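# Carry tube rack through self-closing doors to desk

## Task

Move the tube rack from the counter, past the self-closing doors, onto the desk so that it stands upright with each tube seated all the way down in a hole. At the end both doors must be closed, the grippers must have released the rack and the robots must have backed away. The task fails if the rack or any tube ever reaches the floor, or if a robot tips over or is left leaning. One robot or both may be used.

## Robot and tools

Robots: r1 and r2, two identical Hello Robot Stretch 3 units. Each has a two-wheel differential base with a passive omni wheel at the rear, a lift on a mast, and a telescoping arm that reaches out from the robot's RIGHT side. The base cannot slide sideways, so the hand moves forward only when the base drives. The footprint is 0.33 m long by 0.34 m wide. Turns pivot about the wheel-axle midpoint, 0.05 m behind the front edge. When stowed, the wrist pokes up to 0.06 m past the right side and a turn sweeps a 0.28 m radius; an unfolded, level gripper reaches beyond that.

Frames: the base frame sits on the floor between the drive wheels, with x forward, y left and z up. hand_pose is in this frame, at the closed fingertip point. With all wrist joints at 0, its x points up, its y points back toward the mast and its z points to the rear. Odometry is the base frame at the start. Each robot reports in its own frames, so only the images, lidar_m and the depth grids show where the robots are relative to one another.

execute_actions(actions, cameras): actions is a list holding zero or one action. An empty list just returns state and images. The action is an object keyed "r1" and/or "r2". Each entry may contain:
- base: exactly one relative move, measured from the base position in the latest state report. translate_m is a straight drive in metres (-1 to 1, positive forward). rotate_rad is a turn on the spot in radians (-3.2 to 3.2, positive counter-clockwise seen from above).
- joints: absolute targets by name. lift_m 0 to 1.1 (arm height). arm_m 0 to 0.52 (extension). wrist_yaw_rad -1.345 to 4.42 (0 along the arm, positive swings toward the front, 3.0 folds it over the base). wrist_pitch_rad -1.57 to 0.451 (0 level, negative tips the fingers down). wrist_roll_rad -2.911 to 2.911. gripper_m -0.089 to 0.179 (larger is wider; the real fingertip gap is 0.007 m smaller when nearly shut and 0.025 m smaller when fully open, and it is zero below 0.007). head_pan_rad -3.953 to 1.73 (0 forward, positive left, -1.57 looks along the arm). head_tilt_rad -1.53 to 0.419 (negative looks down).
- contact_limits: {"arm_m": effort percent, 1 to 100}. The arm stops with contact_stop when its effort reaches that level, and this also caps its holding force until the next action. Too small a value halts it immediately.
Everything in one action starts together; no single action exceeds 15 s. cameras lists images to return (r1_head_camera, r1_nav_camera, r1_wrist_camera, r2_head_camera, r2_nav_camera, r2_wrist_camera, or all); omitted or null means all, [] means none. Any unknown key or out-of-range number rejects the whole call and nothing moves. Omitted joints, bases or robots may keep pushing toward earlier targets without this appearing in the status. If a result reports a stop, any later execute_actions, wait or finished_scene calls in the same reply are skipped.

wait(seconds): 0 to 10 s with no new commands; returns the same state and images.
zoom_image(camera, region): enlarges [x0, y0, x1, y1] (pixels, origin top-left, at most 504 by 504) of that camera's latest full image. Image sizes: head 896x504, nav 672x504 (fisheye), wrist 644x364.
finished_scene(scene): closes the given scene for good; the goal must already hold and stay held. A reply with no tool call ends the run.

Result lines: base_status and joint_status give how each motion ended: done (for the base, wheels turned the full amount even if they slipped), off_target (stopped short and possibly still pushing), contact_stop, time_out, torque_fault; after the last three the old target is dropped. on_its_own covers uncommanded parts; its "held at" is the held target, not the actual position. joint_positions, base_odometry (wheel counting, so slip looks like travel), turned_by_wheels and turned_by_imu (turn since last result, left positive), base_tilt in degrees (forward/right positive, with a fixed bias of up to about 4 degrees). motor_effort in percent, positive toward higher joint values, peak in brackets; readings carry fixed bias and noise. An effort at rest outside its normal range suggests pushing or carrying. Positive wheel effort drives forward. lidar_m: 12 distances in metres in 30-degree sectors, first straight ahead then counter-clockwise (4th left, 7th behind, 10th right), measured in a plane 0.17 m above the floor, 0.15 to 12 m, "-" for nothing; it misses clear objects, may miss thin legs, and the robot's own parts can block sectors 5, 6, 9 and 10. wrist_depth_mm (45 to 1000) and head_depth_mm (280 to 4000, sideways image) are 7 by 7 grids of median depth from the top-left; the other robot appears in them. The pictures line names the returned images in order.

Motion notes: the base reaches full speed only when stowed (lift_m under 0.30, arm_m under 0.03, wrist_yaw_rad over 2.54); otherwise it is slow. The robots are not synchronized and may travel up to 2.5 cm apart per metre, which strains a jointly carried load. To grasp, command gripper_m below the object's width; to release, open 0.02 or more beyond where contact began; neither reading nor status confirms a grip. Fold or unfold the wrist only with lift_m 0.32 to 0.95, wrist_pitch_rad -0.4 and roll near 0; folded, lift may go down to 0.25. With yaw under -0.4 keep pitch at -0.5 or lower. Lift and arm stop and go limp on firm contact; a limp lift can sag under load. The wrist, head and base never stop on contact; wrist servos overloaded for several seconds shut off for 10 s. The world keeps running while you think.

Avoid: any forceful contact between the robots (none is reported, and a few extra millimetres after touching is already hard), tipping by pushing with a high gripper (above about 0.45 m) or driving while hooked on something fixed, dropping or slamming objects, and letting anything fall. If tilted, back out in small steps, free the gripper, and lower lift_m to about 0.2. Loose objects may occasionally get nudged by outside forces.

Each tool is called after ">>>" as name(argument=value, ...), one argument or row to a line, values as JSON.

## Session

>>> execute_actions(
  actions=[],
)

Scene clock: 0.00 s.
r1.base_odometry: x=+0.000 y=+0.000 heading=+0.000 (m, m, rad; r1's odometry frame)
r1.turned_by_wheels: +0.000 (rad since the last result)
r1.turned_by_imu: +0.000 (rad since the last result)
r1.base_tilt: forward=-1.6 right=+1.2 (deg)
r1.lidar_m: 2.38 2.49 2.09 2.03 1.08 0.80 0.77 0.80 1.06 1.03 1.08 1.50
r1.head_depth_mm: 1987 2311 2308 2300 2303 2304 2291 / 1981 2329 2315 2304 2299 2311 2288 / 1982 2321 2334 2344 2319 2327 2311 / 1980 2358 2351 2342 2334 2317 2312 / 1979 2382 2361 2363 2364 2332 2342 / 1975 2394 2375 2390 2362 2381 2339 / 1986 2412 2396 2384 2398 2382 2369
r1.base_status: not commanded
r1.joint_positions: lift_m=+0.502 arm_m=+0.003 wrist_yaw_rad=+3.050 wrist_pitch_rad=-0.332 wrist_roll_rad=+0.004 gripper_m=+0.037 head_pan_rad=-0.017 head_tilt_rad=+0.005
r1.joint_status: not commanded
r1.motor_effort: left_wheel=+0 right_wheel=+0 lift_m=+26 arm_m=-1 wrist_yaw_rad=+0 wrist_pitch_rad=+8 wrist_roll_rad=+0 gripper_m=+1 head_pan_rad=+0 head_tilt_rad=+1 (%)
r1.hand_pose: x=+0.0002 y=+0.0857 z=+0.5345 quat_wxyz=(+0.149, +0.703, +0.085, +0.690) (m; r1's base frame)
r1.wrist_depth_mm: - - - - - - - / - - - - - - - / - - - - - - - / - - - - - - - / - - - - - - - / 893 893 - 867 - 856 835 / 756 750 - 732 710 726 705
r2.base_odometry: x=+0.000 y=+0.000 heading=+0.000 (m, m, rad; r2's odometry frame)
r2.turned_by_wheels: +0.000 (rad since the last result)
r2.turned_by_imu: +0.000 (rad since the last result)
r2.base_tilt: forward=-1.2 right=+0.4 (deg)
r2.lidar_m: 1.07 1.07 1.48 1.26 1.25 1.43 1.98 3.06 2.22 1.88 1.89 1.24
r2.head_depth_mm: 1797 1904 1904 1895 1878 1158 1158 / 1793 1841 1829 1837 1830 1133 1120 / 1761 1781 1774 1779 1759 1104 1082 / 1715 1732 1728 1728 1711 1064 1059 / 1669 1682 1666 1675 1661 1040 1028 / 1625 1631 1625 1625 1622 1037 1003 / 1579 1580 1572 1573 1577 1030 976
r2.base_status: not commanded
r2.joint_positions: lift_m=+0.452 arm_m=-0.001 wrist_yaw_rad=+2.985 wrist_pitch_rad=-0.615 wrist_roll_rad=+0.004 gripper_m=+0.037 head_pan_rad=+0.017 head_tilt_rad=+0.009
r2.joint_status: not commanded
r2.motor_effort: left_wheel=+0 right_wheel=+1 lift_m=+20 arm_m=+0 wrist_yaw_rad=+0 wrist_pitch_rad=+6 wrist_roll_rad=+1 gripper_m=-1 head_pan_rad=+0 head_tilt_rad=+1 (%)
r2.hand_pose: x=+0.0093 y=+0.0490 z=+0.4227 quat_wxyz=(+0.267, +0.689, +0.160, +0.654) (m; r2's base frame)
r2.wrist_depth_mm: - - - - - - - / - - - - - - - / 940 947 947 933 950 967 948 / 789 798 786 787 800 802 807 / 684 686 687 690 701 693 694 / 601 602 - 621 623 601 608 / 535 550 - - 526 542 545
pictures: r1_head_camera (sideways: a quarter turn clockwise sets it upright), r1_nav_camera (sideways: a quarter turn counterclockwise sets it upright), r1_wrist_camera, r2_head_camera (sideways: a quarter turn clockwise sets it upright), r2_nav_camera (sideways: a quarter turn counterclockwise sets it upright), r2_wrist_camera
Images, in order (width x height): r1_head_camera 896x504, r1_nav_camera 672x504, r1_wrist_camera 644x364, r2_head_camera 896x504, r2_nav_camera 672x504, r2_wrist_camera 644x364.

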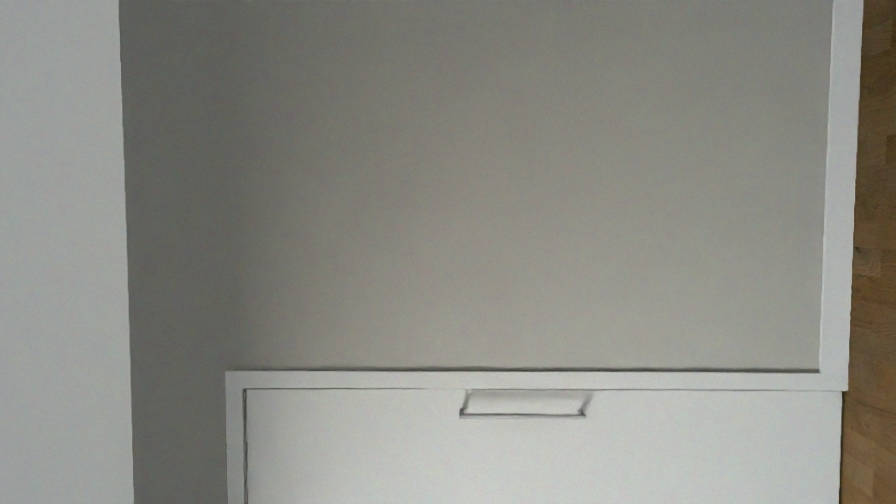

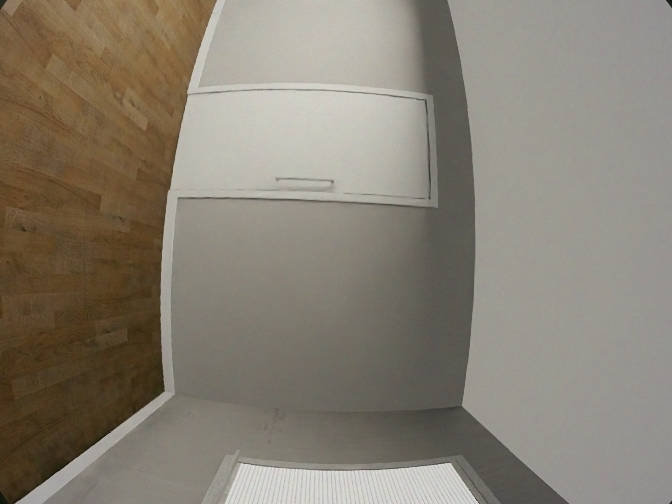

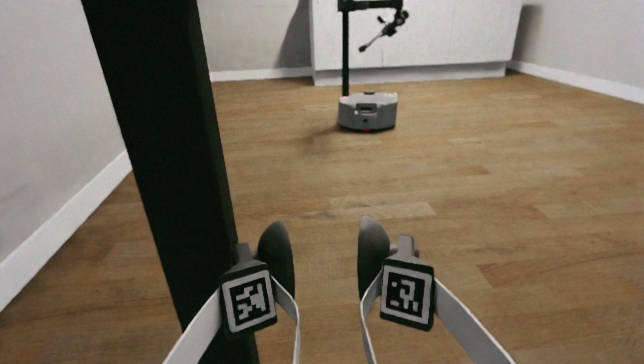

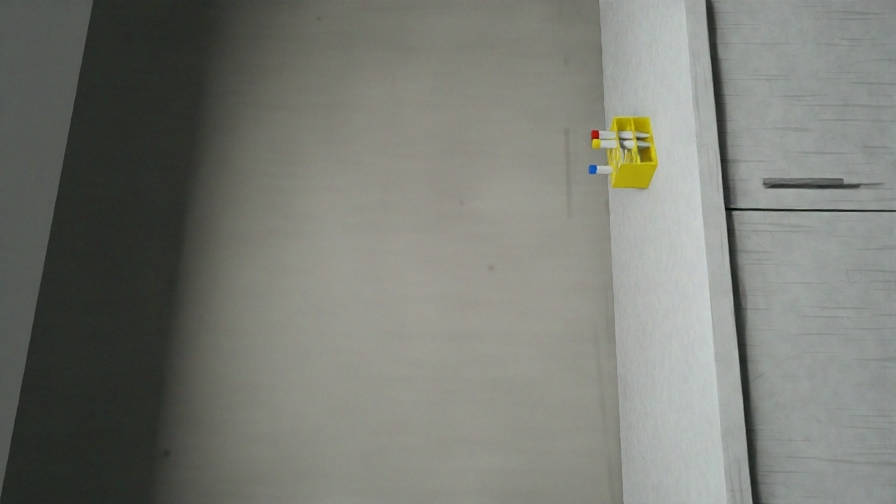

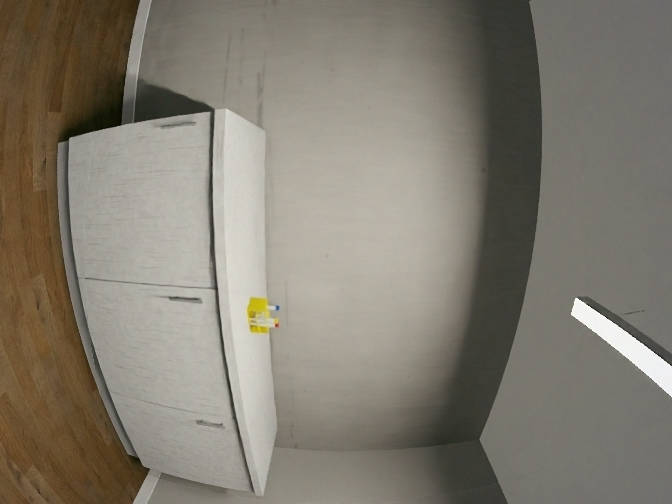

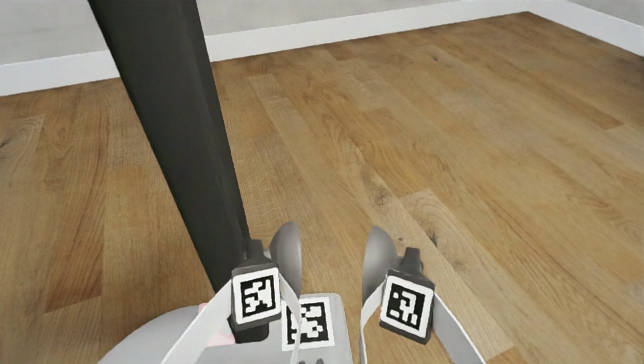

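>>> execute_actions(
  actions=[
    {"r1":{"base":{"rotate_rad":0.33},"joints":{"lift_m":0.29,"wrist_pitch_rad":-0.4,"wrist_yaw_rad":2.9}},"r2":{"base":{"rotate_rad":-0.63},"joints":{"lift_m":0.29,"wrist_pitch_rad":-0.4,"head_pan_rad":-1.57,"head_tilt_rad":-0.6}}},
  ],
  cameras=[],
)

>>> execute_actions(
  actions=[
    {"r1":{"base":{"translate_m":1.0}},"r2":{"base":{"translate_m":0.82}}},
  ],
  cameras=[],
)

>>> execute_actions(
  actions=[
    {"r1":{"base":{"translate_m":0.72}},"r2":{"base":{"rotate_rad":2.6}}},
  ],
  cameras=["r1_nav_camera"],
)

>>> execute_actions(
  actions=[
    {"r1":{"base":{"rotate_rad":2.0},"joints":{"head_pan_rad":-2.2,"head_tilt_rad":-0.5}},"r2":{"joints":{"lift_m":0.5}}},
  ],
  cameras=[],
)

>>> execute_actions(
  actions=[
    {"r1":{"joints":{"lift_m":0.98,"arm_m":0.33,"wrist_yaw_rad":-1.25,"wrist_pitch_rad":-0.5,"gripper_m":0.08}},"r2":{"joints":{"lift_m":0.93,"wrist_yaw_rad":0,"wrist_pitch_rad":-0.25,"gripper_m":0.179}}},
  ],
  cameras=["r1_head_camera","r1_wrist_camera","r2_head_camera","r2_wrist_camera"],
)

Scene clock: 3.20 s.
r1.base_odometry: x=+0.000 y=+0.000 heading=+0.330 (m, m, rad; r1's odometry frame)
r1.turned_by_wheels: +0.330 (rad since the last result)
r1.turned_by_imu: +0.326 (rad since the last result)
r1.base_tilt: forward=-1.6 right=+1.2 (deg)
r1.lidar_m: 2.39 2.92 2.08 1.35 0.85 0.77 0.78 0.94 1.03 1.03 1.26 2.38
r1.head_depth_mm: 1978 2250 2249 2237 2246 2243 2213 / 1984 2350 2341 2330 2320 2318 2286 / 1983 2436 2420 2436 2407 2433 2370 / 1986 2527 2553 2537 2527 2525 2451 / 1992 2631 2644 2666 2658 2638 2441 / 1987 2749 2786 2786 2776 2766 2445 / 1995 2888 2948 2918 2904 2897 2434
r1.base_status: done
r1.joint_positions: lift_m=+0.290 arm_m=+0.003 wrist_yaw_rad=+2.902 wrist_pitch_rad=-0.416 wrist_roll_rad=+0.004 gripper_m=+0.037 head_pan_rad=-0.017 head_tilt_rad=+0.005
r1.joint_status: all done
r1.motor_effort: left_wheel=-2(3) right_wheel=+3(8) lift_m=+20(25) arm_m=-1(1) wrist_yaw_rad=-2(2) wrist_pitch_rad=+8(8) wrist_roll_rad=+0(0) gripper_m=+0(0) head_pan_rad=+0(0) head_tilt_rad=+2(2) (%)
r1.hand_pose: x=+0.0321 y=+0.0704 z=+0.3035 quat_wxyz=(+0.228, +0.706, +0.062, +0.668) (m; r1's base frame)
r1.wrist_depth_mm: - - - - - - - / - - - - - - - / - - - - - - - / 789 830 795 789 775 760 756 / 654 - 652 633 642 626 611 / 543 - 559 532 - 522 516 / 469 468 - 457 441 447 448
r2.base_odometry: x=+0.000 y=+0.000 heading=-0.630 (m, m, rad; r2's odometry frame)
r2.turned_by_wheels: -0.630 (rad since the last result)
r2.turned_by_imu: -0.638 (rad since the last result)
r2.base_tilt: forward=-1.2 right=+0.4 (deg)
r2.lidar_m: 1.33 1.08 1.07 1.60 1.27 1.26 1.36 2.01 3.06 2.39 1.90 1.88
r2.head_depth_mm: 2736 2984 3171 2351 1793 1451 1218 / 2907 3240 3371 2347 1793 1452 1222 / 2986 3301 3465 2364 1800 1456 1220 / 2619 2897 3060 2375 1808 1461 1224 / 2330 2528 2823 2347 1809 1463 1224 / 2076 2246 2447 2363 1810 1466 1220 / 1863 2025 2201 2278 1808 1470 1224
r2.base_status: done
r2.joint_positions: lift_m=+0.290 arm_m=-0.001 wrist_yaw_rad=+2.985 wrist_pitch_rad=-0.419 wrist_roll_rad=+0.004 gripper_m=+0.037 head_pan_rad=-1.563 head_tilt_rad=-0.592
r2.joint_status: all done
r2.motor_effort: left_wheel=+1(5) right_wheel=-2(7) lift_m=+13(13) arm_m=-1(1) wrist_yaw_rad=+1(0) wrist_pitch_rad=+9(7) wrist_roll_rad=+0(1) gripper_m=+0(1) head_pan_rad=-4(43) head_tilt_rad=-3(27) (%)
r2.hand_pose: x=+0.0138 y=+0.0775 z=+0.3028 quat_wxyz=(+0.201, +0.702, +0.092, +0.677) (m; r2's base frame)
r2.wrist_depth_mm: - - - - - 887 779 / - - - - - 956 828 / 938 962 - - - - 924 / 736 748 751 760 779 768 789 / 601 609 631 618 631 625 639 / 513 511 - 526 543 530 531 / 450 - - - 440 455 456
pictures: none
No camera images: the call's "cameras" was empty. Leave "cameras" out to get every camera's image.

Scene clock: 8.23 s.
r1.base_odometry: x=+0.946 y=+0.324 heading=+0.330 (m, m, rad; r1's odometry frame)
r1.turned_by_wheels: +0.000 (rad since the last result)
r1.turned_by_imu: +0.006 (rad since the last result)
r1.base_tilt: forward=-1.6 right=+1.2 (deg)
r1.lidar_m: 1.45 1.78 2.18 2.79 1.88 1.71 1.72 1.51 1.37 1.38 1.59 1.44
r1.head_depth_mm: 1346 1345 1340 1338 1331 1334 1333 / 1404 1396 1397 1392 1393 1391 1387 / 1463 1456 1458 1451 1447 1451 1450 / 1519 1527 1510 1509 1506 1512 1499 / 1594 1589 1591 1585 1582 1575 1574 / 1670 1670 1671 1661 1659 1655 1656 / 1758 1731 1737 1737 1729 1723 1722
r1.base_status: done
r1.joint_positions: lift_m=+0.290 arm_m=+0.003 wrist_yaw_rad=+2.901 wrist_pitch_rad=-0.416 wrist_roll_rad=+0.004 gripper_m=+0.037 head_pan_rad=-0.017 head_tilt_rad=+0.005
r1.joint_status: not commanded
r1.motor_effort: left_wheel=-1(4) right_wheel=+3(11) lift_m=+20(20) arm_m=-1(1) wrist_yaw_rad=-2(2) wrist_pitch_rad=+8(8) wrist_roll_rad=+0(0) gripper_m=+1(0) head_pan_rad=-1(1) head_tilt_rad=+1(2) (%)
r1.hand_pose: x=+0.0322 y=+0.0704 z=+0.3034 quat_wxyz=(+0.228, +0.706, +0.062, +0.668) (m; r1's base frame)
r1.wrist_depth_mm: - - - - - - - / - - - - - - - / - - - - - - - / 786 833 806 783 772 752 750 / 659 - 646 630 634 622 607 / 544 - 553 530 - 516 519 / 467 467 - 456 439 449 447
r2.base_odometry: x=+0.663 y=-0.483 heading=-0.630 (m, m, rad; r2's odometry frame)
r2.turned_by_wheels: +0.000 (rad since the last result)
r2.turned_by_imu: +0.004 (rad since the last result)
r2.base_tilt: forward=-1.2 right=+0.4 (deg)
r2.lidar_m: 0.69 0.56 0.56 0.61 0.94 1.91 2.07 2.10 2.17 1.56 1.24 1.23
r2.head_depth_mm: 2654 3142 3301 2352 1785 1451 1221 / 2211 2545 2880 2351 1801 1452 1219 / 1892 2126 2421 2345 1800 1455 1220 / 1667 1853 2067 2229 1797 1458 1223 / 1482 1621 1790 1998 1811 1455 1224 / 1329 1435 1577 1736 1785 1465 1227 / 1210 1307 1407 1524 1649 1460 1230
r2.base_status: done
r2.joint_positions: lift_m=+0.290 arm_m=-0.001 wrist_yaw_rad=+2.985 wrist_pitch_rad=-0.418 wrist_roll_rad=+0.004 gripper_m=+0.037 head_pan_rad=-1.563 head_tilt_rad=-0.592
r2.joint_status: not commanded
r2.motor_effort: left_wheel=+0(8) right_wheel=-1(8) lift_m=+13(14) arm_m=+0(1) wrist_yaw_rad=+0(0) wrist_pitch_rad=+8(8) wrist_roll_rad=+1(0) gripper_m=+0(1) head_pan_rad=-4(4) head_tilt_rad=-4(3) (%)
r2.hand_pose: x=+0.0138 y=+0.0776 z=+0.3029 quat_wxyz=(+0.201, +0.702, +0.092, +0.677) (m; r2's base frame)
r2.wrist_depth_mm: - - 741 620 546 483 432 / - - 815 686 583 511 454 / 948 940 927 809 636 541 482 / 731 754 751 768 720 630 535 / 598 607 641 623 640 627 589 / 509 513 - 523 539 529 534 / 451 - - - 436 456 463
pictures: none
No camera images: the call's "cameras" was empty. Leave "cameras" out to get every camera's image.

Scene clock: 12.43 s.
r1.base_odometry: x=+1.627 y=+0.557 heading=+0.330 (m, m, rad; r1's odometry frame)
r1.turned_by_wheels: +0.000 (rad since the last result)
r1.turned_by_imu: +0.004 (rad since the last result)
r1.base_tilt: forward=-1.5 right=+1.2 (deg)
r1.lidar_m: 0.77 0.95 1.87 1.84 2.62 2.39 2.40 1.79 1.63 1.32 0.85 0.75
r1.head_depth_mm: 695 694 693 686 679 677 678 / 724 723 720 721 720 716 714 / 755 753 751 752 748 748 744 / 789 787 786 783 781 779 780 / 827 823 823 819 817 818 815 / 866 863 862 858 858 856 852 / 911 908 904 905 902 898 897
r1.base_status: done
r1.joint_positions: lift_m=+0.290 arm_m=+0.003 wrist_yaw_rad=+2.901 wrist_pitch_rad=-0.416 wrist_roll_rad=+0.004 gripper_m=+0.037 head_pan_rad=-0.017 head_tilt_rad=+0.005
r1.joint_status: not commanded
r1.motor_effort: left_wheel=-1(5) right_wheel=+3(11) lift_m=+20(19) arm_m=-1(1) wrist_yaw_rad=-1(2) wrist_pitch_rad=+8(8) wrist_roll_rad=+0(0) gripper_m=+0(0) head_pan_rad=+0(1) head_tilt_rad=+2(2) (%)
r1.hand_pose: x=+0.0322 y=+0.0703 z=+0.3033 quat_wxyz=(+0.229, +0.706, +0.062, +0.668) (m; r1's base frame)
r1.wrist_depth_mm: - - - - - - - / - - - - - - - / - - - - - - 923 / 780 831 793 777 773 762 755 / 663 - 648 634 641 617 607 / 539 - 556 526 - 522 511 / 466 465 - 457 441 451 447
r2.base_odometry: x=+0.663 y=-0.483 heading=+1.970 (m, m, rad; r2's odometry frame)
r2.turned_by_wheels: +2.600 (rad since the last result)
r2.turned_by_imu: +2.622 (rad since the last result)
r2.base_tilt: forward=-1.2 right=+0.4 (deg)
r2.lidar_m: 1.91 2.06 3.08 1.85 1.58 1.24 1.23 0.70 0.56 0.56 0.60 0.92
r2.head_depth_mm: 955 1056 988 687 680 798 972 / 971 1070 992 687 697 824 1005 / 981 1084 992 690 715 847 1039 / 994 1100 838 692 733 871 1147 / 1007 1119 999 692 752 900 1145 / 1018 1135 1003 694 764 927 1168 / 1036 1159 1007 722 793 966 1173
r2.base_status: done
r2.joint_positions: lift_m=+0.290 arm_m=-0.001 wrist_yaw_rad=+2.985 wrist_pitch_rad=-0.418 wrist_roll_rad=+0.004 gripper_m=+0.037 head_pan_rad=-1.563 head_tilt_rad=-0.593
r2.joint_status: not commanded
r2.motor_effort: left_wheel=-1(7) right_wheel=+2(13) lift_m=+13(13) arm_m=-1(1) wrist_yaw_rad=+0(0) wrist_pitch_rad=+8(8) wrist_roll_rad=+1(1) gripper_m=+0(0) head_pan_rad=-3(3) head_tilt_rad=-3(3) (%)
r2.hand_pose: x=+0.0138 y=+0.0776 z=+0.3029 quat_wxyz=(+0.201, +0.702, +0.092, +0.677) (m; r2's base frame)
r2.wrist_depth_mm: - - - - - - - / - - - - - - - / 938 956 - - - - - / 745 752 756 751 781 783 785 / 606 608 635 611 627 632 636 / 511 513 - 523 535 529 526 / 453 - - - 441 457 460
pictures: r1_nav_camera (sideways: a quarter turn counterclockwise sets it upright)
Images, in order (width x height): r1_nav_camera 672x504.

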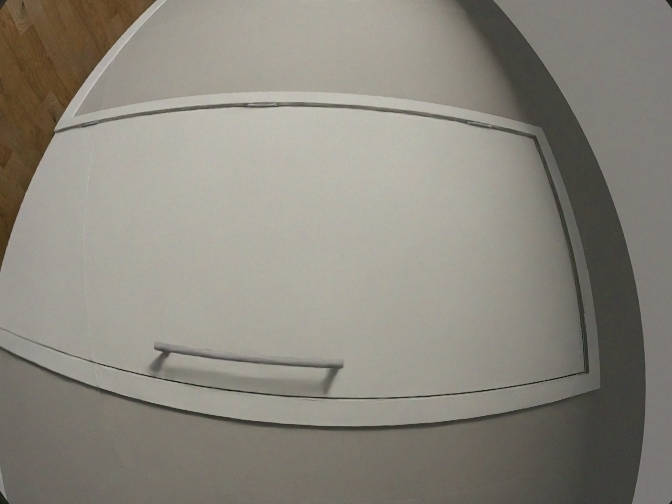

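Scene clock: 15.17 s.
r1.base_odometry: x=+1.627 y=+0.557 heading=+2.330 (m, m, rad; r1's odometry frame)
r1.turned_by_wheels: +2.000 (rad since the last result)
r1.turned_by_imu: +1.966 (rad since the last result)
r1.base_tilt: forward=-1.6 right=+1.2 (deg)
r1.lidar_m: 2.77 2.39 2.38 1.89 1.63 1.56 0.90 0.76 0.76 0.89 1.52 1.85
r1.head_depth_mm: 607 657 713 784 863 960 1079 / 623 672 726 791 878 978 1107 / 632 681 742 801 912 1021 1156 / 650 705 768 845 936 1054 1202 / 664 719 784 865 964 1086 1245 / 676 733 803 889 992 1124 1268 / 691 750 825 915 1022 1164 1307
r1.base_status: done
r1.joint_positions: lift_m=+0.290 arm_m=+0.003 wrist_yaw_rad=+2.901 wrist_pitch_rad=-0.416 wrist_roll_rad=+0.004 gripper_m=+0.037 head_pan_rad=-2.193 head_tilt_rad=-0.494
r1.joint_status: all done
r1.motor_effort: left_wheel=-1(7) right_wheel=+2(13) lift_m=+20(19) arm_m=-1(1) wrist_yaw_rad=-1(1) wrist_pitch_rad=+8(8) wrist_roll_rad=+0(0) gripper_m=+0(1) head_pan_rad=-5(62) head_tilt_rad=-2(24) (%)
r1.hand_pose: x=+0.0322 y=+0.0703 z=+0.3033 quat_wxyz=(+0.229, +0.706, +0.062, +0.668) (m; r1's base frame)
r1.wrist_depth_mm: - - - - - - - / - - - - - - - / - - - - - - - / 792 827 799 786 763 763 751 / 652 - 642 635 649 616 611 / 544 - 559 537 - 517 516 / 465 462 - 457 441 447 443
r2.base_odometry: x=+0.663 y=-0.483 heading=+1.970 (m, m, rad; r2's odometry frame)
r2.turned_by_wheels: +0.000 (rad since the last result)
r2.turned_by_imu: +0.000 (rad since the last result)
r2.base_tilt: forward=-1.1 right=+0.4 (deg)
r2.lidar_m: 1.91 2.06 3.09 1.96 1.58 1.24 1.23 0.70 0.56 0.56 0.60 0.92
r2.head_depth_mm: 953 1054 984 688 680 799 969 / 968 1069 986 689 696 821 1003 / 984 1087 994 691 714 846 1041 / 992 1103 840 693 732 875 1147 / 1007 1118 999 693 752 900 1145 / 1022 1137 1004 696 765 927 1172 / 1035 1154 1006 723 794 961 1169
r2.base_status: not commanded
r2.joint_positions: lift_m=+0.500 arm_m=-0.001 wrist_yaw_rad=+2.985 wrist_pitch_rad=-0.418 wrist_roll_rad=+0.004 gripper_m=+0.037 head_pan_rad=-1.563 head_tilt_rad=-0.593
r2.joint_status: all done
r2.motor_effort: left_wheel=-2(2) right_wheel=+3(3) lift_m=+25(26) arm_m=-1(1) wrist_yaw_rad=+0(0) wrist_pitch_rad=+8(8) wrist_roll_rad=+1(1) gripper_m=+0(0) head_pan_rad=-4(4) head_tilt_rad=-1(3) (%)
r2.hand_pose: x=+0.0138 y=+0.0776 z=+0.5123 quat_wxyz=(+0.201, +0.702, +0.092, +0.677) (m; r2's base frame)
r2.wrist_depth_mm: - - - - - - - / - - - - - - - / - - - - - - - / - - - - - - - / 890 892 954 935 938 940 930 / 758 757 - 771 808 794 789 / 658 663 - 679 660 675 679
pictures: none
No camera images: the call's "cameras" was empty. Leave "cameras" out to get every camera's image.

Scene clock: 22.27 s.
r1.base_odometry: x=+1.627 y=+0.557 heading=+2.330 (m, m, rad; r1's odometry frame)
r1.turned_by_wheels: +0.000 (rad since the last result)
r1.turned_by_imu: +0.002 (rad since the last result)
r1.base_tilt: forward=-1.6 right=+1.2 (deg)
r1.lidar_m: 2.77 2.38 2.38 1.89 1.63 1.56 0.89 0.76 0.76 0.89 1.52 1.85
r1.head_depth_mm: 608 656 714 783 - - - / 623 672 725 791 - - - / 631 681 740 796 - - 1212 / 650 703 767 816 - 1096 1220 / 664 718 784 - - 1098 1249 / 677 734 792 - 1007 1125 1274 / 691 753 797 - 1022 1164 1302
r1.base_status: not commanded
r1.joint_positions: lift_m=+0.980 arm_m=+0.330 wrist_yaw_rad=-1.248 wrist_pitch_rad=-0.514 wrist_roll_rad=+0.004 gripper_m=+0.080 head_pan_rad=-2.193 head_tilt_rad=-0.494
r1.joint_status: all done
r1.motor_effort: left_wheel=-2(1) right_wheel=+2(2) lift_m=+32(33) arm_m=+2(3) wrist_yaw_rad=-2(3) wrist_pitch_rad=+6(9) wrist_roll_rad=-1(0) gripper_m=+1(78) head_pan_rad=-5(5) head_tilt_rad=-2(2) (%)
r1.hand_pose: x=-0.2219 y=-0.5415 z=+0.9715 quat_wxyz=(+0.449, -0.255, -0.661, -0.545) (m; r1's base frame)
r1.wrist_depth_mm: 246 269 301 331 383 474 582 / 260 287 323 359 427 532 684 / 278 307 353 390 481 611 817 / 299 331 381 449 557 722 - / 322 363 423 506 600 884 - / 345 395 500 581 686 - - / 377 422 547 686 916 - -
r2.base_odometry: x=+0.663 y=-0.483 heading=+1.970 (m, m, rad; r2's odometry frame)
r2.turned_by_wheels: +0.000 (rad since the last result)
r2.turned_by_imu: -0.001 (rad since the last result)
r2.base_tilt: forward=-1.2 right=+0.4 (deg)
r2.lidar_m: 1.91 2.06 3.08 1.96 1.58 1.24 1.23 0.70 0.56 0.55 0.60 0.93
r2.head_depth_mm: 958 1059 988 687 654 - - / 971 1069 988 688 677 - - / 979 1085 992 691 661 - - / 997 1098 838 692 722 901 1145 / 1006 1120 999 694 764 905 1147 / 1022 1137 1000 693 766 930 1172 / 1031 1154 1006 721 794 960 1172
r2.base_status: not commanded
r2.joint_positions: lift_m=+0.930 arm_m=-0.001 wrist_yaw_rad=+0.002 wrist_pitch_rad=-0.270 wrist_roll_rad=+0.004 gripper_m=+0.179 head_pan_rad=-1.563 head_tilt_rad=-0.593
r2.joint_status: all done
r2.motor_effort: left_wheel=-2(2) right_wheel=+2(3) lift_m=+25(30) arm_m=-1(1) wrist_yaw_rad=-2(2) wrist_pitch_rad=+9(8) wrist_roll_rad=+1(0) gripper_m=+0(84) head_pan_rad=-4(4) head_tilt_rad=-3(5) (%)
r2.hand_pose: x=-0.0210 y=-0.3846 z=+0.9769 quat_wxyz=(+0.700, +0.096, -0.702, -0.095) (m; r2's base frame)
r2.wrist_depth_mm: 953 900 859 833 821 777 758 / - 953 942 868 872 816 807 / 567 578 595 522 629 639 668 / 389 392 395 406 410 419 428 / 432 407 366 337 325 317 315 / 483 438 420 394 367 353 304 / 543 494 460 426 400 377 -
pictures: r1_head_camera (sideways: a quarter turn clockwise sets it upright), r1_wrist_camera, r2_head_camera (sideways: a quarter turn clockwise sets it upright), r2_wrist_camera
Images, in order (width x height): r1_head_camera 896x504, r1_wrist_camera 644x364, r2_head_camera 896x504, r2_wrist_camera 644x364.

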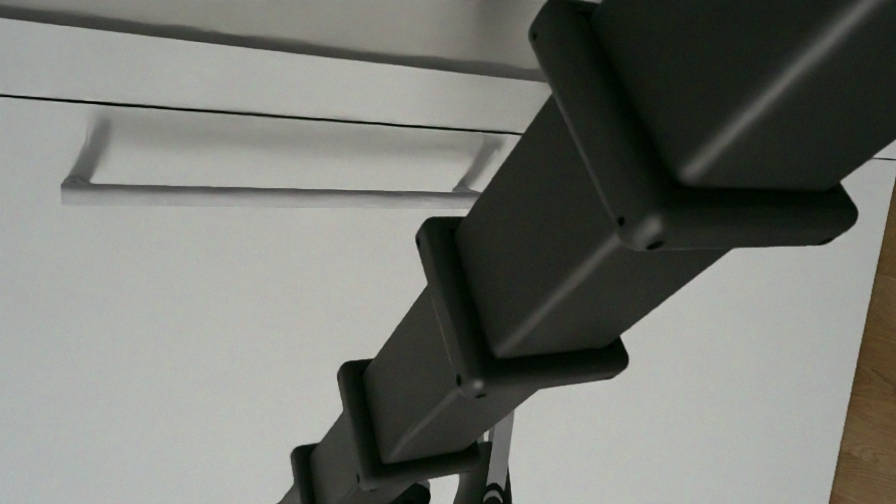

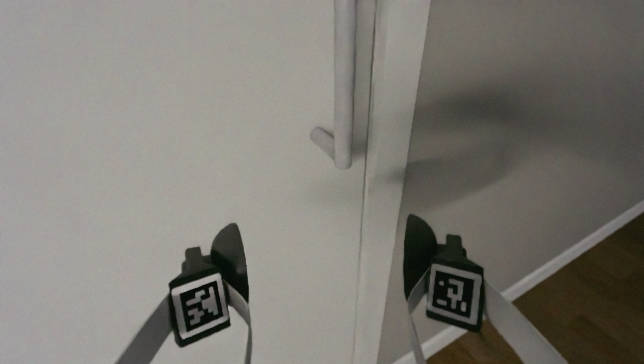

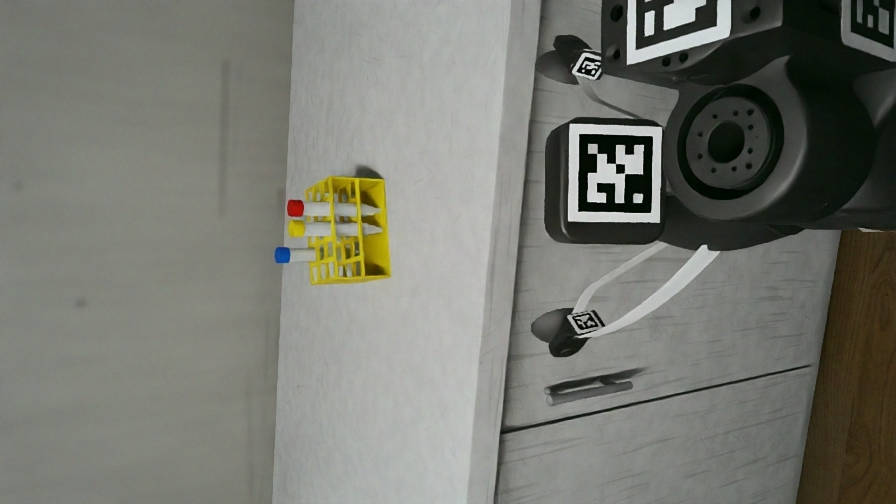

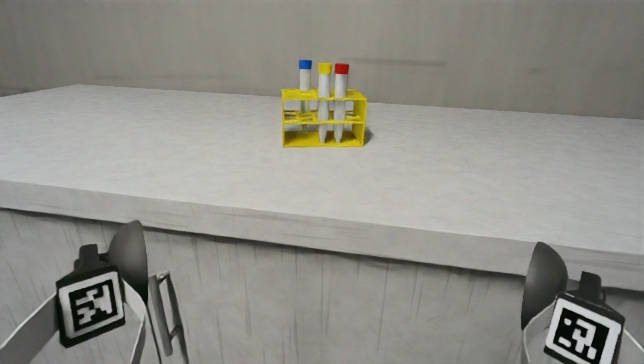

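>>> execute_actions(
  actions=[
    {"r1":{"base":{"translate_m":-0.11},"joints":{"lift_m":1.02,"arm_m":0.345}},"r2":{"base":{"translate_m":-0.015},"joints":{"lift_m":0.905,"wrist_yaw_rad":0.12,"arm_m":0.29}}},
  ],
  cameras=["r1_wrist_camera","r2_wrist_camera"],
)

Scene clock: 25.73 s.
r1.base_odometry: x=+1.703 y=+0.477 heading=+2.330 (m, m, rad; r1's odometry frame)
r1.turned_by_wheels: +0.000 (rad since the last result)
r1.turned_by_imu: +0.001 (rad since the last result)
r1.base_tilt: forward=-1.6 right=+1.2 (deg)
r1.lidar_m: 2.86 2.46 2.46 1.81 1.55 1.40 0.81 0.69 0.68 0.80 1.37 1.94
r1.head_depth_mm: 548 590 635 - - - 1008 / 554 601 652 - - - 1006 / 562 606 650 - - 929 1031 / 581 628 664 - 867 956 1072 / 582 627 - - 867 970 1116 / 605 651 - - 887 1004 1154 / 618 661 - 832 916 1041 1203
r1.base_status: done
r1.joint_positions: lift_m=+1.020 arm_m=+0.345 wrist_yaw_rad=-1.248 wrist_pitch_rad=-0.514 wrist_roll_rad=+0.004 gripper_m=+0.080 head_pan_rad=-2.193 head_tilt_rad=-0.494
r1.joint_status: all done
r1.motor_effort: left_wheel=-1(5) right_wheel=+3(5) lift_m=+32(34) arm_m=+2(2) wrist_yaw_rad=-2(2) wrist_pitch_rad=+7(7) wrist_roll_rad=+0(0) gripper_m=+1(0) head_pan_rad=-5(5) head_tilt_rad=-2(1) (%)
r1.hand_pose: x=-0.2218 y=-0.5564 z=+1.0114 quat_wxyz=(+0.448, -0.255, -0.661, -0.545) (m; r1's base frame)
r1.wrist_depth_mm: 181 196 221 241 277 349 428 / 191 209 237 261 305 390 503 / 204 226 257 286 341 454 601 / 218 243 282 317 394 528 751 / 234 264 310 345 428 641 - / 254 288 366 426 483 885 - / 277 309 399 503 675 - -
r2.base_odometry: x=+0.668 y=-0.497 heading=+1.970 (m, m, rad; r2's odometry frame)
r2.turned_by_wheels: +0.000 (rad since the last result)
r2.turned_by_imu: -0.001 (rad since the last result)
r2.base_tilt: forward=-1.1 right=+0.4 (deg)
r2.lidar_m: 1.93 2.08 3.09 2.06 1.56 1.23 1.21 0.70 0.56 0.55 0.60 0.92
r2.head_depth_mm: 953 1050 1053 - 703 801 966 / 967 1065 1131 616 693 819 999 / 980 1088 1150 - 712 841 1037 / 994 1101 886 664 730 869 1074 / 1006 1114 1002 693 749 897 1143 / 1021 1136 1000 696 764 929 1174 / 1034 1152 1004 720 789 957 1175
r2.base_status: done
r2.joint_positions: lift_m=+0.905 arm_m=+0.290 wrist_yaw_rad=+0.119 wrist_pitch_rad=-0.269 wrist_roll_rad=+0.004 gripper_m=+0.179 head_pan_rad=-1.563 head_tilt_rad=-0.593
r2.joint_status: all done
r2.motor_effort: left_wheel=-1(6) right_wheel=+3(3) lift_m=+13(21) arm_m=+3(4) wrist_yaw_rad=+1(3) wrist_pitch_rad=+8(9) wrist_roll_rad=+0(1) gripper_m=+1(1) head_pan_rad=-4(3) head_tilt_rad=-3(3) (%)
r2.hand_pose: x=+0.0071 y=-0.6736 z=+0.9527 quat_wxyz=(+0.704, +0.137, -0.695, -0.054) (m; r2's base frame)
r2.wrist_depth_mm: 748 699 650 606 571 535 498 / 810 748 688 620 589 543 529 / 481 494 495 244 440 565 542 / 327 334 317 264 267 358 365 / 248 262 250 251 255 264 268 / 207 203 203 206 208 210 221 / 161 168 170 171 173 174 -
pictures: r1_wrist_camera, r2_wrist_camera
Images, in order (width x height): r1_wrist_camera 644x364, r2_wrist_camera 644x364.

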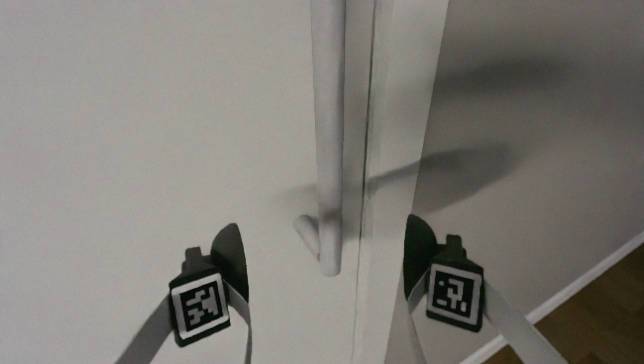

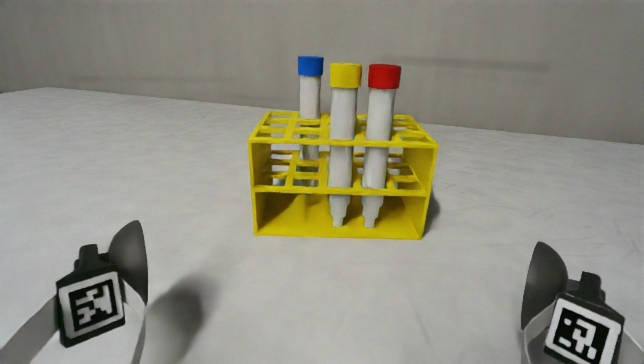

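>>> execute_actions(
  actions=[
    {"r1":{"base":{"translate_m":-0.098},"joints":{"arm_m":0.372,"gripper_m":0.075}},"r2":{"base":{"translate_m":0.006},"joints":{"arm_m":0.42}}},
  ],
  cameras=["r1_wrist_camera","r2_wrist_camera"],
)

>>> execute_actions(
  actions=[
    {"r1":{"joints":{"gripper_m":-0.03}},"r2":{"joints":{"gripper_m":0.08}}},
  ],
  cameras=["r1_wrist_camera","r2_wrist_camera"],
)

Scene clock: 28.07 s.
r1.base_odometry: x=+1.770 y=+0.406 heading=+2.330 (m, m, rad; r1's odometry frame)
r1.turned_by_wheels: +0.000 (rad since the last result)
r1.turned_by_imu: +0.000 (rad since the last result)
r1.base_tilt: forward=-1.6 right=+1.2 (deg)
r1.lidar_m: 2.94 2.53 2.53 1.72 1.48 1.27 0.73 0.62 0.62 0.72 1.21 2.02
r1.head_depth_mm: 491 528 568 - - - 899 / 499 538 583 - - - 897 / 509 550 590 - - 847 924 / 508 549 581 - 767 839 947 / 528 574 - - 777 869 992 / 531 571 - - 795 897 1033 / 549 593 - 740 816 926 1071
r1.base_status: done
r1.joint_positions: lift_m=+1.020 arm_m=+0.372 wrist_yaw_rad=-1.248 wrist_pitch_rad=-0.514 wrist_roll_rad=+0.004 gripper_m=+0.075 head_pan_rad=-2.193 head_tilt_rad=-0.494
r1.joint_status: all done
r1.motor_effort: left_wheel=-2(4) right_wheel=+2(4) lift_m=+32(32) arm_m=+3(2) wrist_yaw_rad=-2(2) wrist_pitch_rad=+7(7) wrist_roll_rad=+0(0) gripper_m=+0(30) head_pan_rad=-5(5) head_tilt_rad=-1(2) (%)
r1.hand_pose: x=-0.2218 y=-0.5834 z=+1.0114 quat_wxyz=(+0.448, -0.255, -0.661, -0.545) (m; r1's base frame)
r1.wrist_depth_mm: 114 123 138 90 176 214 270 / 121 132 150 99 194 246 316 / 130 142 162 110 214 282 378 / 138 153 177 124 240 334 475 / 149 166 192 143 274 404 628 / 162 181 234 240 309 547 964 / 176 195 250 248 390 690 -
r2.base_odometry: x=+0.666 y=-0.491 heading=+1.970 (m, m, rad; r2's odometry frame)
r2.turned_by_wheels: +0.000 (rad since the last result)
r2.turned_by_imu: +0.000 (rad since the last result)
r2.base_tilt: forward=-1.2 right=+0.4 (deg)
r2.lidar_m: 1.92 2.07 3.08 2.14 1.57 1.23 1.22 0.70 0.56 0.55 0.60 0.92
r2.head_depth_mm: 954 1055 1053 - 696 808 968 / 965 1068 - 674 696 819 997 / 980 1085 - 661 713 846 1036 / 994 1099 965 692 731 869 1073 / 1005 1117 999 693 750 896 1145 / 1021 1134 1000 694 762 931 1169 / 1037 1154 1002 719 791 958 1171
r2.base_status: done
r2.joint_positions: lift_m=+0.905 arm_m=+0.420 wrist_yaw_rad=+0.119 wrist_pitch_rad=-0.269 wrist_roll_rad=+0.004 gripper_m=+0.179 head_pan_rad=-1.563 head_tilt_rad=-0.593
r2.joint_status: all done
r2.motor_effort: left_wheel=-2(3) right_wheel=+3(10) lift_m=+14(13) arm_m=+3(3) wrist_yaw_rad=+1(1) wrist_pitch_rad=+8(8) wrist_roll_rad=+1(1) gripper_m=+0(1) head_pan_rad=-3(3) head_tilt_rad=-4(2) (%)
r2.hand_pose: x=+0.0071 y=-0.8036 z=+0.9527 quat_wxyz=(+0.704, +0.137, -0.695, -0.054) (m; r2's base frame)
r2.wrist_depth_mm: 614 561 519 484 457 425 407 / 661 598 550 504 484 450 422 / 476 492 501 99 97 475 444 / 325 331 168 109 107 353 361 / 248 139 132 114 114 252 266 / 206 129 159 137 125 120 220 / - 157 156 132 129 163 -
pictures: r1_wrist_camera, r2_wrist_camera
Images, in order (width x height): r1_wrist_camera 644x364, r2_wrist_camera 644x364.

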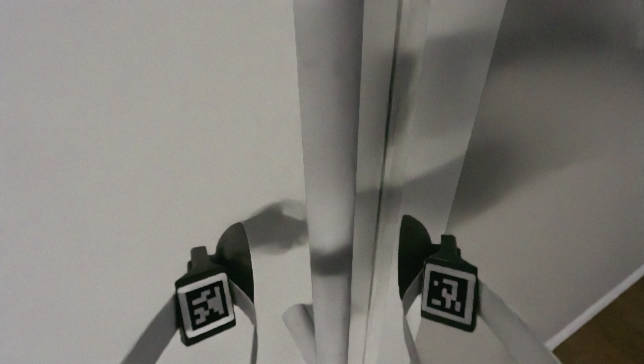

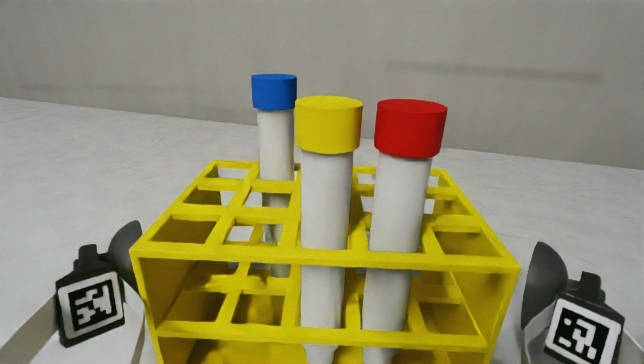

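Scene clock: 29.60 s.
r1.base_odometry: x=+1.770 y=+0.406 heading=+2.329 (m, m, rad; r1's odometry frame)
r1.turned_by_wheels: +0.000 (rad since the last result)
r1.turned_by_imu: +0.000 (rad since the last result)
r1.base_tilt: forward=-1.6 right=+1.2 (deg)
r1.lidar_m: 2.94 2.53 2.53 1.72 1.48 1.27 0.73 0.62 0.62 0.72 1.21 2.03
r1.head_depth_mm: 489 526 568 - - - 901 / 499 538 583 - - - 900 / 508 550 590 - - 845 924 / 508 551 580 - 764 838 946 / 525 572 - - 773 865 989 / 530 567 - - 790 895 1027 / 546 590 - 735 815 926 1070
r1.base_status: not commanded
r1.joint_positions: lift_m=+1.020 arm_m=+0.372 wrist_yaw_rad=-1.256 wrist_pitch_rad=-0.523 wrist_roll_rad=+0.004 gripper_m=-0.029 head_pan_rad=-2.193 head_tilt_rad=-0.494
r1.joint_status: all done
r1.motor_effort: left_wheel=-4(5) right_wheel=+12(15) lift_m=+32(31) arm_m=+2(2) wrist_yaw_rad=+5(5) wrist_pitch_rad=+11(11) wrist_roll_rad=+0(0) gripper_m=-19(94) head_pan_rad=-5(6) head_tilt_rad=-2(2) (%)
r1.hand_pose: x=-0.2212 y=-0.5814 z=+1.0096 quat_wxyz=(+0.444, -0.255, -0.661, -0.549) (m; r1's base frame)
r1.wrist_depth_mm: 112 122 137 87 176 222 278 / 120 130 148 96 193 252 327 / 128 140 161 107 216 289 397 / 137 151 176 121 243 343 505 / 147 166 192 133 280 419 678 / 161 181 208 153 402 538 - / 175 201 255 244 440 820 -
r2.base_odometry: x=+0.666 y=-0.491 heading=+1.970 (m, m, rad; r2's odometry frame)
r2.turned_by_wheels: +0.000 (rad since the last result)
r2.turned_by_imu: +0.000 (rad since the last result)
r2.base_tilt: forward=-1.2 right=+0.5 (deg)
r2.lidar_m: 1.92 2.07 3.09 2.14 1.56 1.24 1.22 0.70 0.56 0.55 0.60 0.92
r2.head_depth_mm: 955 1054 1054 - 696 806 965 / 967 1071 - 674 694 819 1001 / 978 1087 - 663 711 845 1035 / 992 1103 839 692 731 870 1078 / 1008 1117 998 694 749 900 1145 / 1017 1134 1002 697 763 929 1172 / 1036 1151 1007 720 793 956 1173
r2.base_status: not commanded
r2.joint_positions: lift_m=+0.905 arm_m=+0.420 wrist_yaw_rad=+0.119 wrist_pitch_rad=-0.269 wrist_roll_rad=+0.004 gripper_m=+0.081 head_pan_rad=-1.563 head_tilt_rad=-0.593
r2.joint_status: all done
r2.motor_effort: left_wheel=-2(2) right_wheel=+3(2) lift_m=+14(14) arm_m=+2(3) wrist_yaw_rad=+1(1) wrist_pitch_rad=+8(8) wrist_roll_rad=+1(1) gripper_m=-24(98) head_pan_rad=-3(3) head_tilt_rad=-3(2) (%)
r2.hand_pose: x=+0.0071 y=-0.8036 z=+0.9527 quat_wxyz=(+0.704, +0.137, -0.695, -0.054) (m; r2's base frame)
r2.wrist_depth_mm: 601 564 523 488 458 425 404 / 652 600 558 500 472 452 426 / 478 491 501 110 108 473 445 / 325 331 172 142 119 357 363 / 247 250 158 124 124 240 268 / 199 - 159 140 141 138 213 / - 162 161 157 158 149 179
pictures: r1_wrist_camera, r2_wrist_camera
Images, in order (width x height): r1_wrist_camera 644x364, r2_wrist_camera 644x364.

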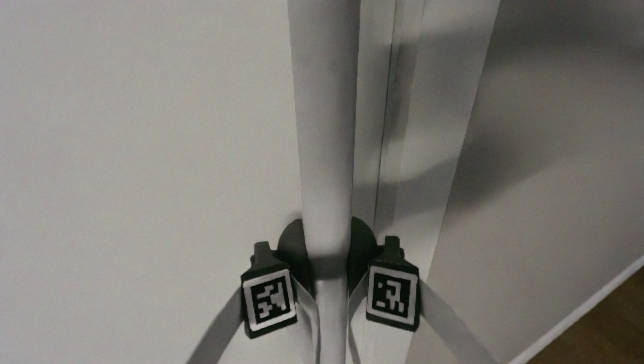

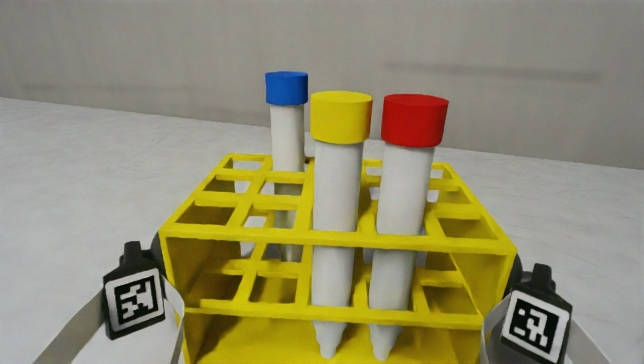

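>>> execute_actions(
  actions=[
    {"r1":{"base":{"translate_m":0.08},"joints":{"arm_m":0.311}},"r2":{"joints":{"lift_m":0.95}}},
  ],
  cameras=[],
)

>>> execute_actions(
  actions=[
    {"r1":{"base":{"translate_m":0.09},"joints":{"arm_m":0.26}},"r2":{"base":{"translate_m":0.1},"joints":{"arm_m":0.28}}},
  ],
  cameras=["r1_wrist_camera","r2_wrist_camera"],
)

Scene clock: 31.77 s.
r1.base_odometry: x=+1.715 y=+0.464 heading=+2.329 (m, m, rad; r1's odometry frame)
r1.turned_by_wheels: +0.000 (rad since the last result)
r1.turned_by_imu: +0.000 (rad since the last result)
r1.base_tilt: forward=-1.6 right=+1.2 (deg)
r1.lidar_m: 2.87 2.48 2.47 1.78 1.54 1.38 0.79 0.68 0.59 0.69 1.35 1.95
r1.head_depth_mm: 538 579 623 - - - 989 / 547 590 639 - - - 985 / 546 590 630 - - 916 999 / 490 530 555 - 716 794 901 / 487 532 - - 730 812 936 / 495 538 - 700 757 860 998 / 524 566 - 714 794 910 1064
r1.base_status: done
r1.joint_positions: lift_m=+1.020 arm_m=+0.311 wrist_yaw_rad=-1.256 wrist_pitch_rad=-0.519 wrist_roll_rad=+0.004 gripper_m=-0.029 head_pan_rad=-2.193 head_tilt_rad=-0.494
r1.joint_status: all done
r1.motor_effort: left_wheel=-3(4) right_wheel=+11(29) lift_m=+30(32) arm_m=-3(6) wrist_yaw_rad=+5(5) wrist_pitch_rad=+9(11) wrist_roll_rad=+0(0) gripper_m=-18(19) head_pan_rad=-6(5) head_tilt_rad=-2(2) (%)
r1.hand_pose: x=-0.2217 y=-0.5212 z=+1.0105 quat_wxyz=(+0.445, -0.256, -0.660, -0.548) (m; r1's base frame)
r1.wrist_depth_mm: 123 131 144 93 303 370 464 / 132 141 155 102 334 419 543 / 141 152 170 114 380 484 652 / 152 165 186 130 437 568 827 / 166 181 205 141 511 695 - / 182 201 224 158 638 884 - / 199 225 273 250 738 - -
r2.base_odometry: x=+0.666 y=-0.491 heading=+1.970 (m, m, rad; r2's odometry frame)
r2.turned_by_wheels: +0.000 (rad since the last result)
r2.turned_by_imu: +0.000 (rad since the last result)
r2.base_tilt: forward=-1.1 right=+0.5 (deg)
r2.lidar_m: 1.92 2.07 3.09 2.07 1.57 1.24 1.22 0.70 0.56 0.55 0.60 0.92
r2.head_depth_mm: 954 1053 - 645 681 795 965 / 968 1051 880 690 695 820 1001 / 978 1063 - 688 711 844 1039 / 992 1093 837 690 731 869 1076 / 1004 1118 1002 691 751 899 1146 / 1019 1133 1001 694 765 929 1175 / 1036 1150 1006 718 793 959 1172
r2.base_status: not commanded
r2.joint_positions: lift_m=+0.950 arm_m=+0.420 wrist_yaw_rad=+0.119 wrist_pitch_rad=-0.276 wrist_roll_rad=+0.004 gripper_m=+0.090 head_pan_rad=-1.563 head_tilt_rad=-0.593
r2.joint_status: all done
r2.on_its_own: gripper_m is held at +0.089, not at your +0.080, by its stall guard, which is still easing
r2.motor_effort: left_wheel=-1(2) right_wheel=+3(3) lift_m=+26(30) arm_m=+2(2) wrist_yaw_rad=+0(1) wrist_pitch_rad=+11(12) wrist_roll_rad=+1(1) gripper_m=-21(23) head_pan_rad=-4(3) head_tilt_rad=-3(3) (%)
r2.hand_pose: x=+0.0070 y=-0.8030 z=+0.9953 quat_wxyz=(+0.704, +0.139, -0.694, -0.056) (m; r2's base frame)
r2.wrist_depth_mm: 605 566 524 487 456 430 401 / 658 595 551 500 479 450 420 / 606 617 590 117 114 476 445 / 414 425 190 144 124 481 462 / 317 321 158 128 126 308 344 / 256 - 157 141 141 138 274 / 218 209 161 157 154 148 231
pictures: none
No camera images: the call's "cameras" was empty. Leave "cameras" out to get every camera's image.

Scene clock: 34.07 s.
r1.base_odometry: x=+1.654 y=+0.530 heading=+2.329 (m, m, rad; r1's odometry frame)
r1.turned_by_wheels: +0.000 (rad since the last result)
r1.turned_by_imu: +0.000 (rad since the last result)
r1.base_tilt: forward=-1.6 right=+1.2 (deg)
r1.lidar_m: 2.79 2.41 2.41 1.86 1.60 1.51 0.86 0.73 0.55 0.70 1.47 1.89
r1.head_depth_mm: 589 636 684 - - - 1087 / 595 642 692 - - - 1079 / 460 499 535 - - 992 1044 / 456 494 528 - 692 755 849 / 458 501 - - 722 801 923 / 500 544 - - 756 865 1014 / 523 567 - - 817 941 1117
r1.base_status: done
r1.joint_positions: lift_m=+1.020 arm_m=+0.260 wrist_yaw_rad=-1.255 wrist_pitch_rad=-0.508 wrist_roll_rad=+0.004 gripper_m=-0.029 head_pan_rad=-2.193 head_tilt_rad=-0.494
r1.joint_status: all done
r1.motor_effort: left_wheel=-3(3) right_wheel=+9(24) lift_m=+30(30) arm_m=-4(6) wrist_yaw_rad=+3(14) wrist_pitch_rad=+4(10) wrist_roll_rad=+0(0) gripper_m=-15(18) head_pan_rad=-5(5) head_tilt_rad=-1(2) (%)
r1.hand_pose: x=-0.2231 y=-0.4711 z=+1.0128 quat_wxyz=(+0.448, -0.259, -0.659, -0.545) (m; r1's base frame)
r1.wrist_depth_mm: 142 149 159 109 188 512 644 / 152 161 173 121 208 576 737 / 164 174 188 194 518 661 900 / 179 190 208 214 606 774 - / 196 210 230 164 687 931 - / 215 233 254 - 864 - - / 240 263 302 329 - - -
r2.base_odometry: x=+0.627 y=-0.399 heading=+1.970 (m, m, rad; r2's odometry frame)
r2.turned_by_wheels: +0.000 (rad since the last result)
r2.turned_by_imu: +0.000 (rad since the last result)
r2.base_tilt: forward=-1.2 right=+0.4 (deg)
r2.lidar_m: 1.82 1.96 2.94 2.01 1.69 1.34 1.32 0.72 0.57 0.57 0.62 0.94
r2.head_depth_mm: 964 1065 - 673 699 818 994 / 976 1078 - 647 713 839 1027 / 990 1095 - 641 730 868 1067 / 999 1115 700 662 750 892 1144 / 1015 1123 1003 693 764 923 1172 / 1031 1147 1004 721 791 951 1172 / 1047 1163 1010 727 813 985 1202
r2.base_status: done
r2.joint_positions: lift_m=+0.950 arm_m=+0.280 wrist_yaw_rad=+0.119 wrist_pitch_rad=-0.277 wrist_roll_rad=+0.004 gripper_m=+0.093 head_pan_rad=-1.563 head_tilt_rad=-0.593
r2.joint_status: all done
r2.on_its_own: gripper_m is held at +0.092, not at your +0.080, by its stall guard, which is not easing now
r2.motor_effort: left_wheel=-2(2) right_wheel=+2(10) lift_m=+25(26) arm_m=-3(3) wrist_yaw_rad=+1(0) wrist_pitch_rad=+11(11) wrist_roll_rad=+0(1) gripper_m=-20(20) head_pan_rad=-4(3) head_tilt_rad=-2(3) (%)
r2.hand_pose: x=+0.0070 y=-0.6634 z=+0.9952 quat_wxyz=(+0.704, +0.139, -0.694, -0.056) (m; r2's base frame)
r2.wrist_depth_mm: 776 721 664 624 581 550 515 / 844 772 711 646 611 577 535 / 605 617 641 115 114 608 570 / 421 422 190 144 124 457 459 / 318 321 158 127 126 309 342 / 258 - 157 140 142 138 274 / 219 209 162 158 154 149 232
pictures: r1_wrist_camera, r2_wrist_camera
Images, in order (width x height): r1_wrist_camera 644x364, r2_wrist_camera 644x364.

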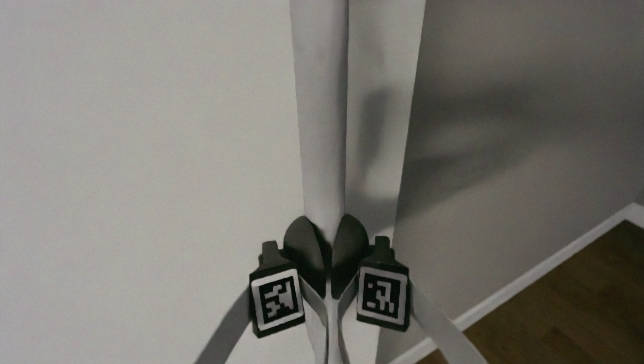

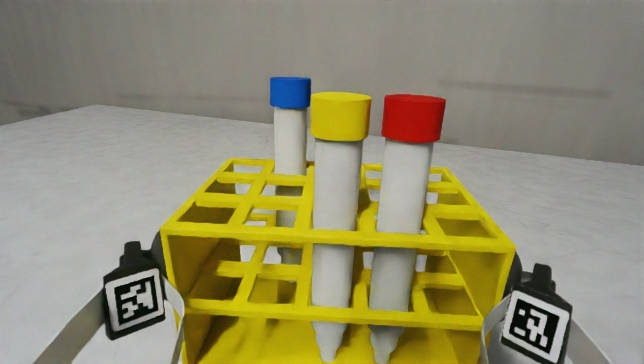

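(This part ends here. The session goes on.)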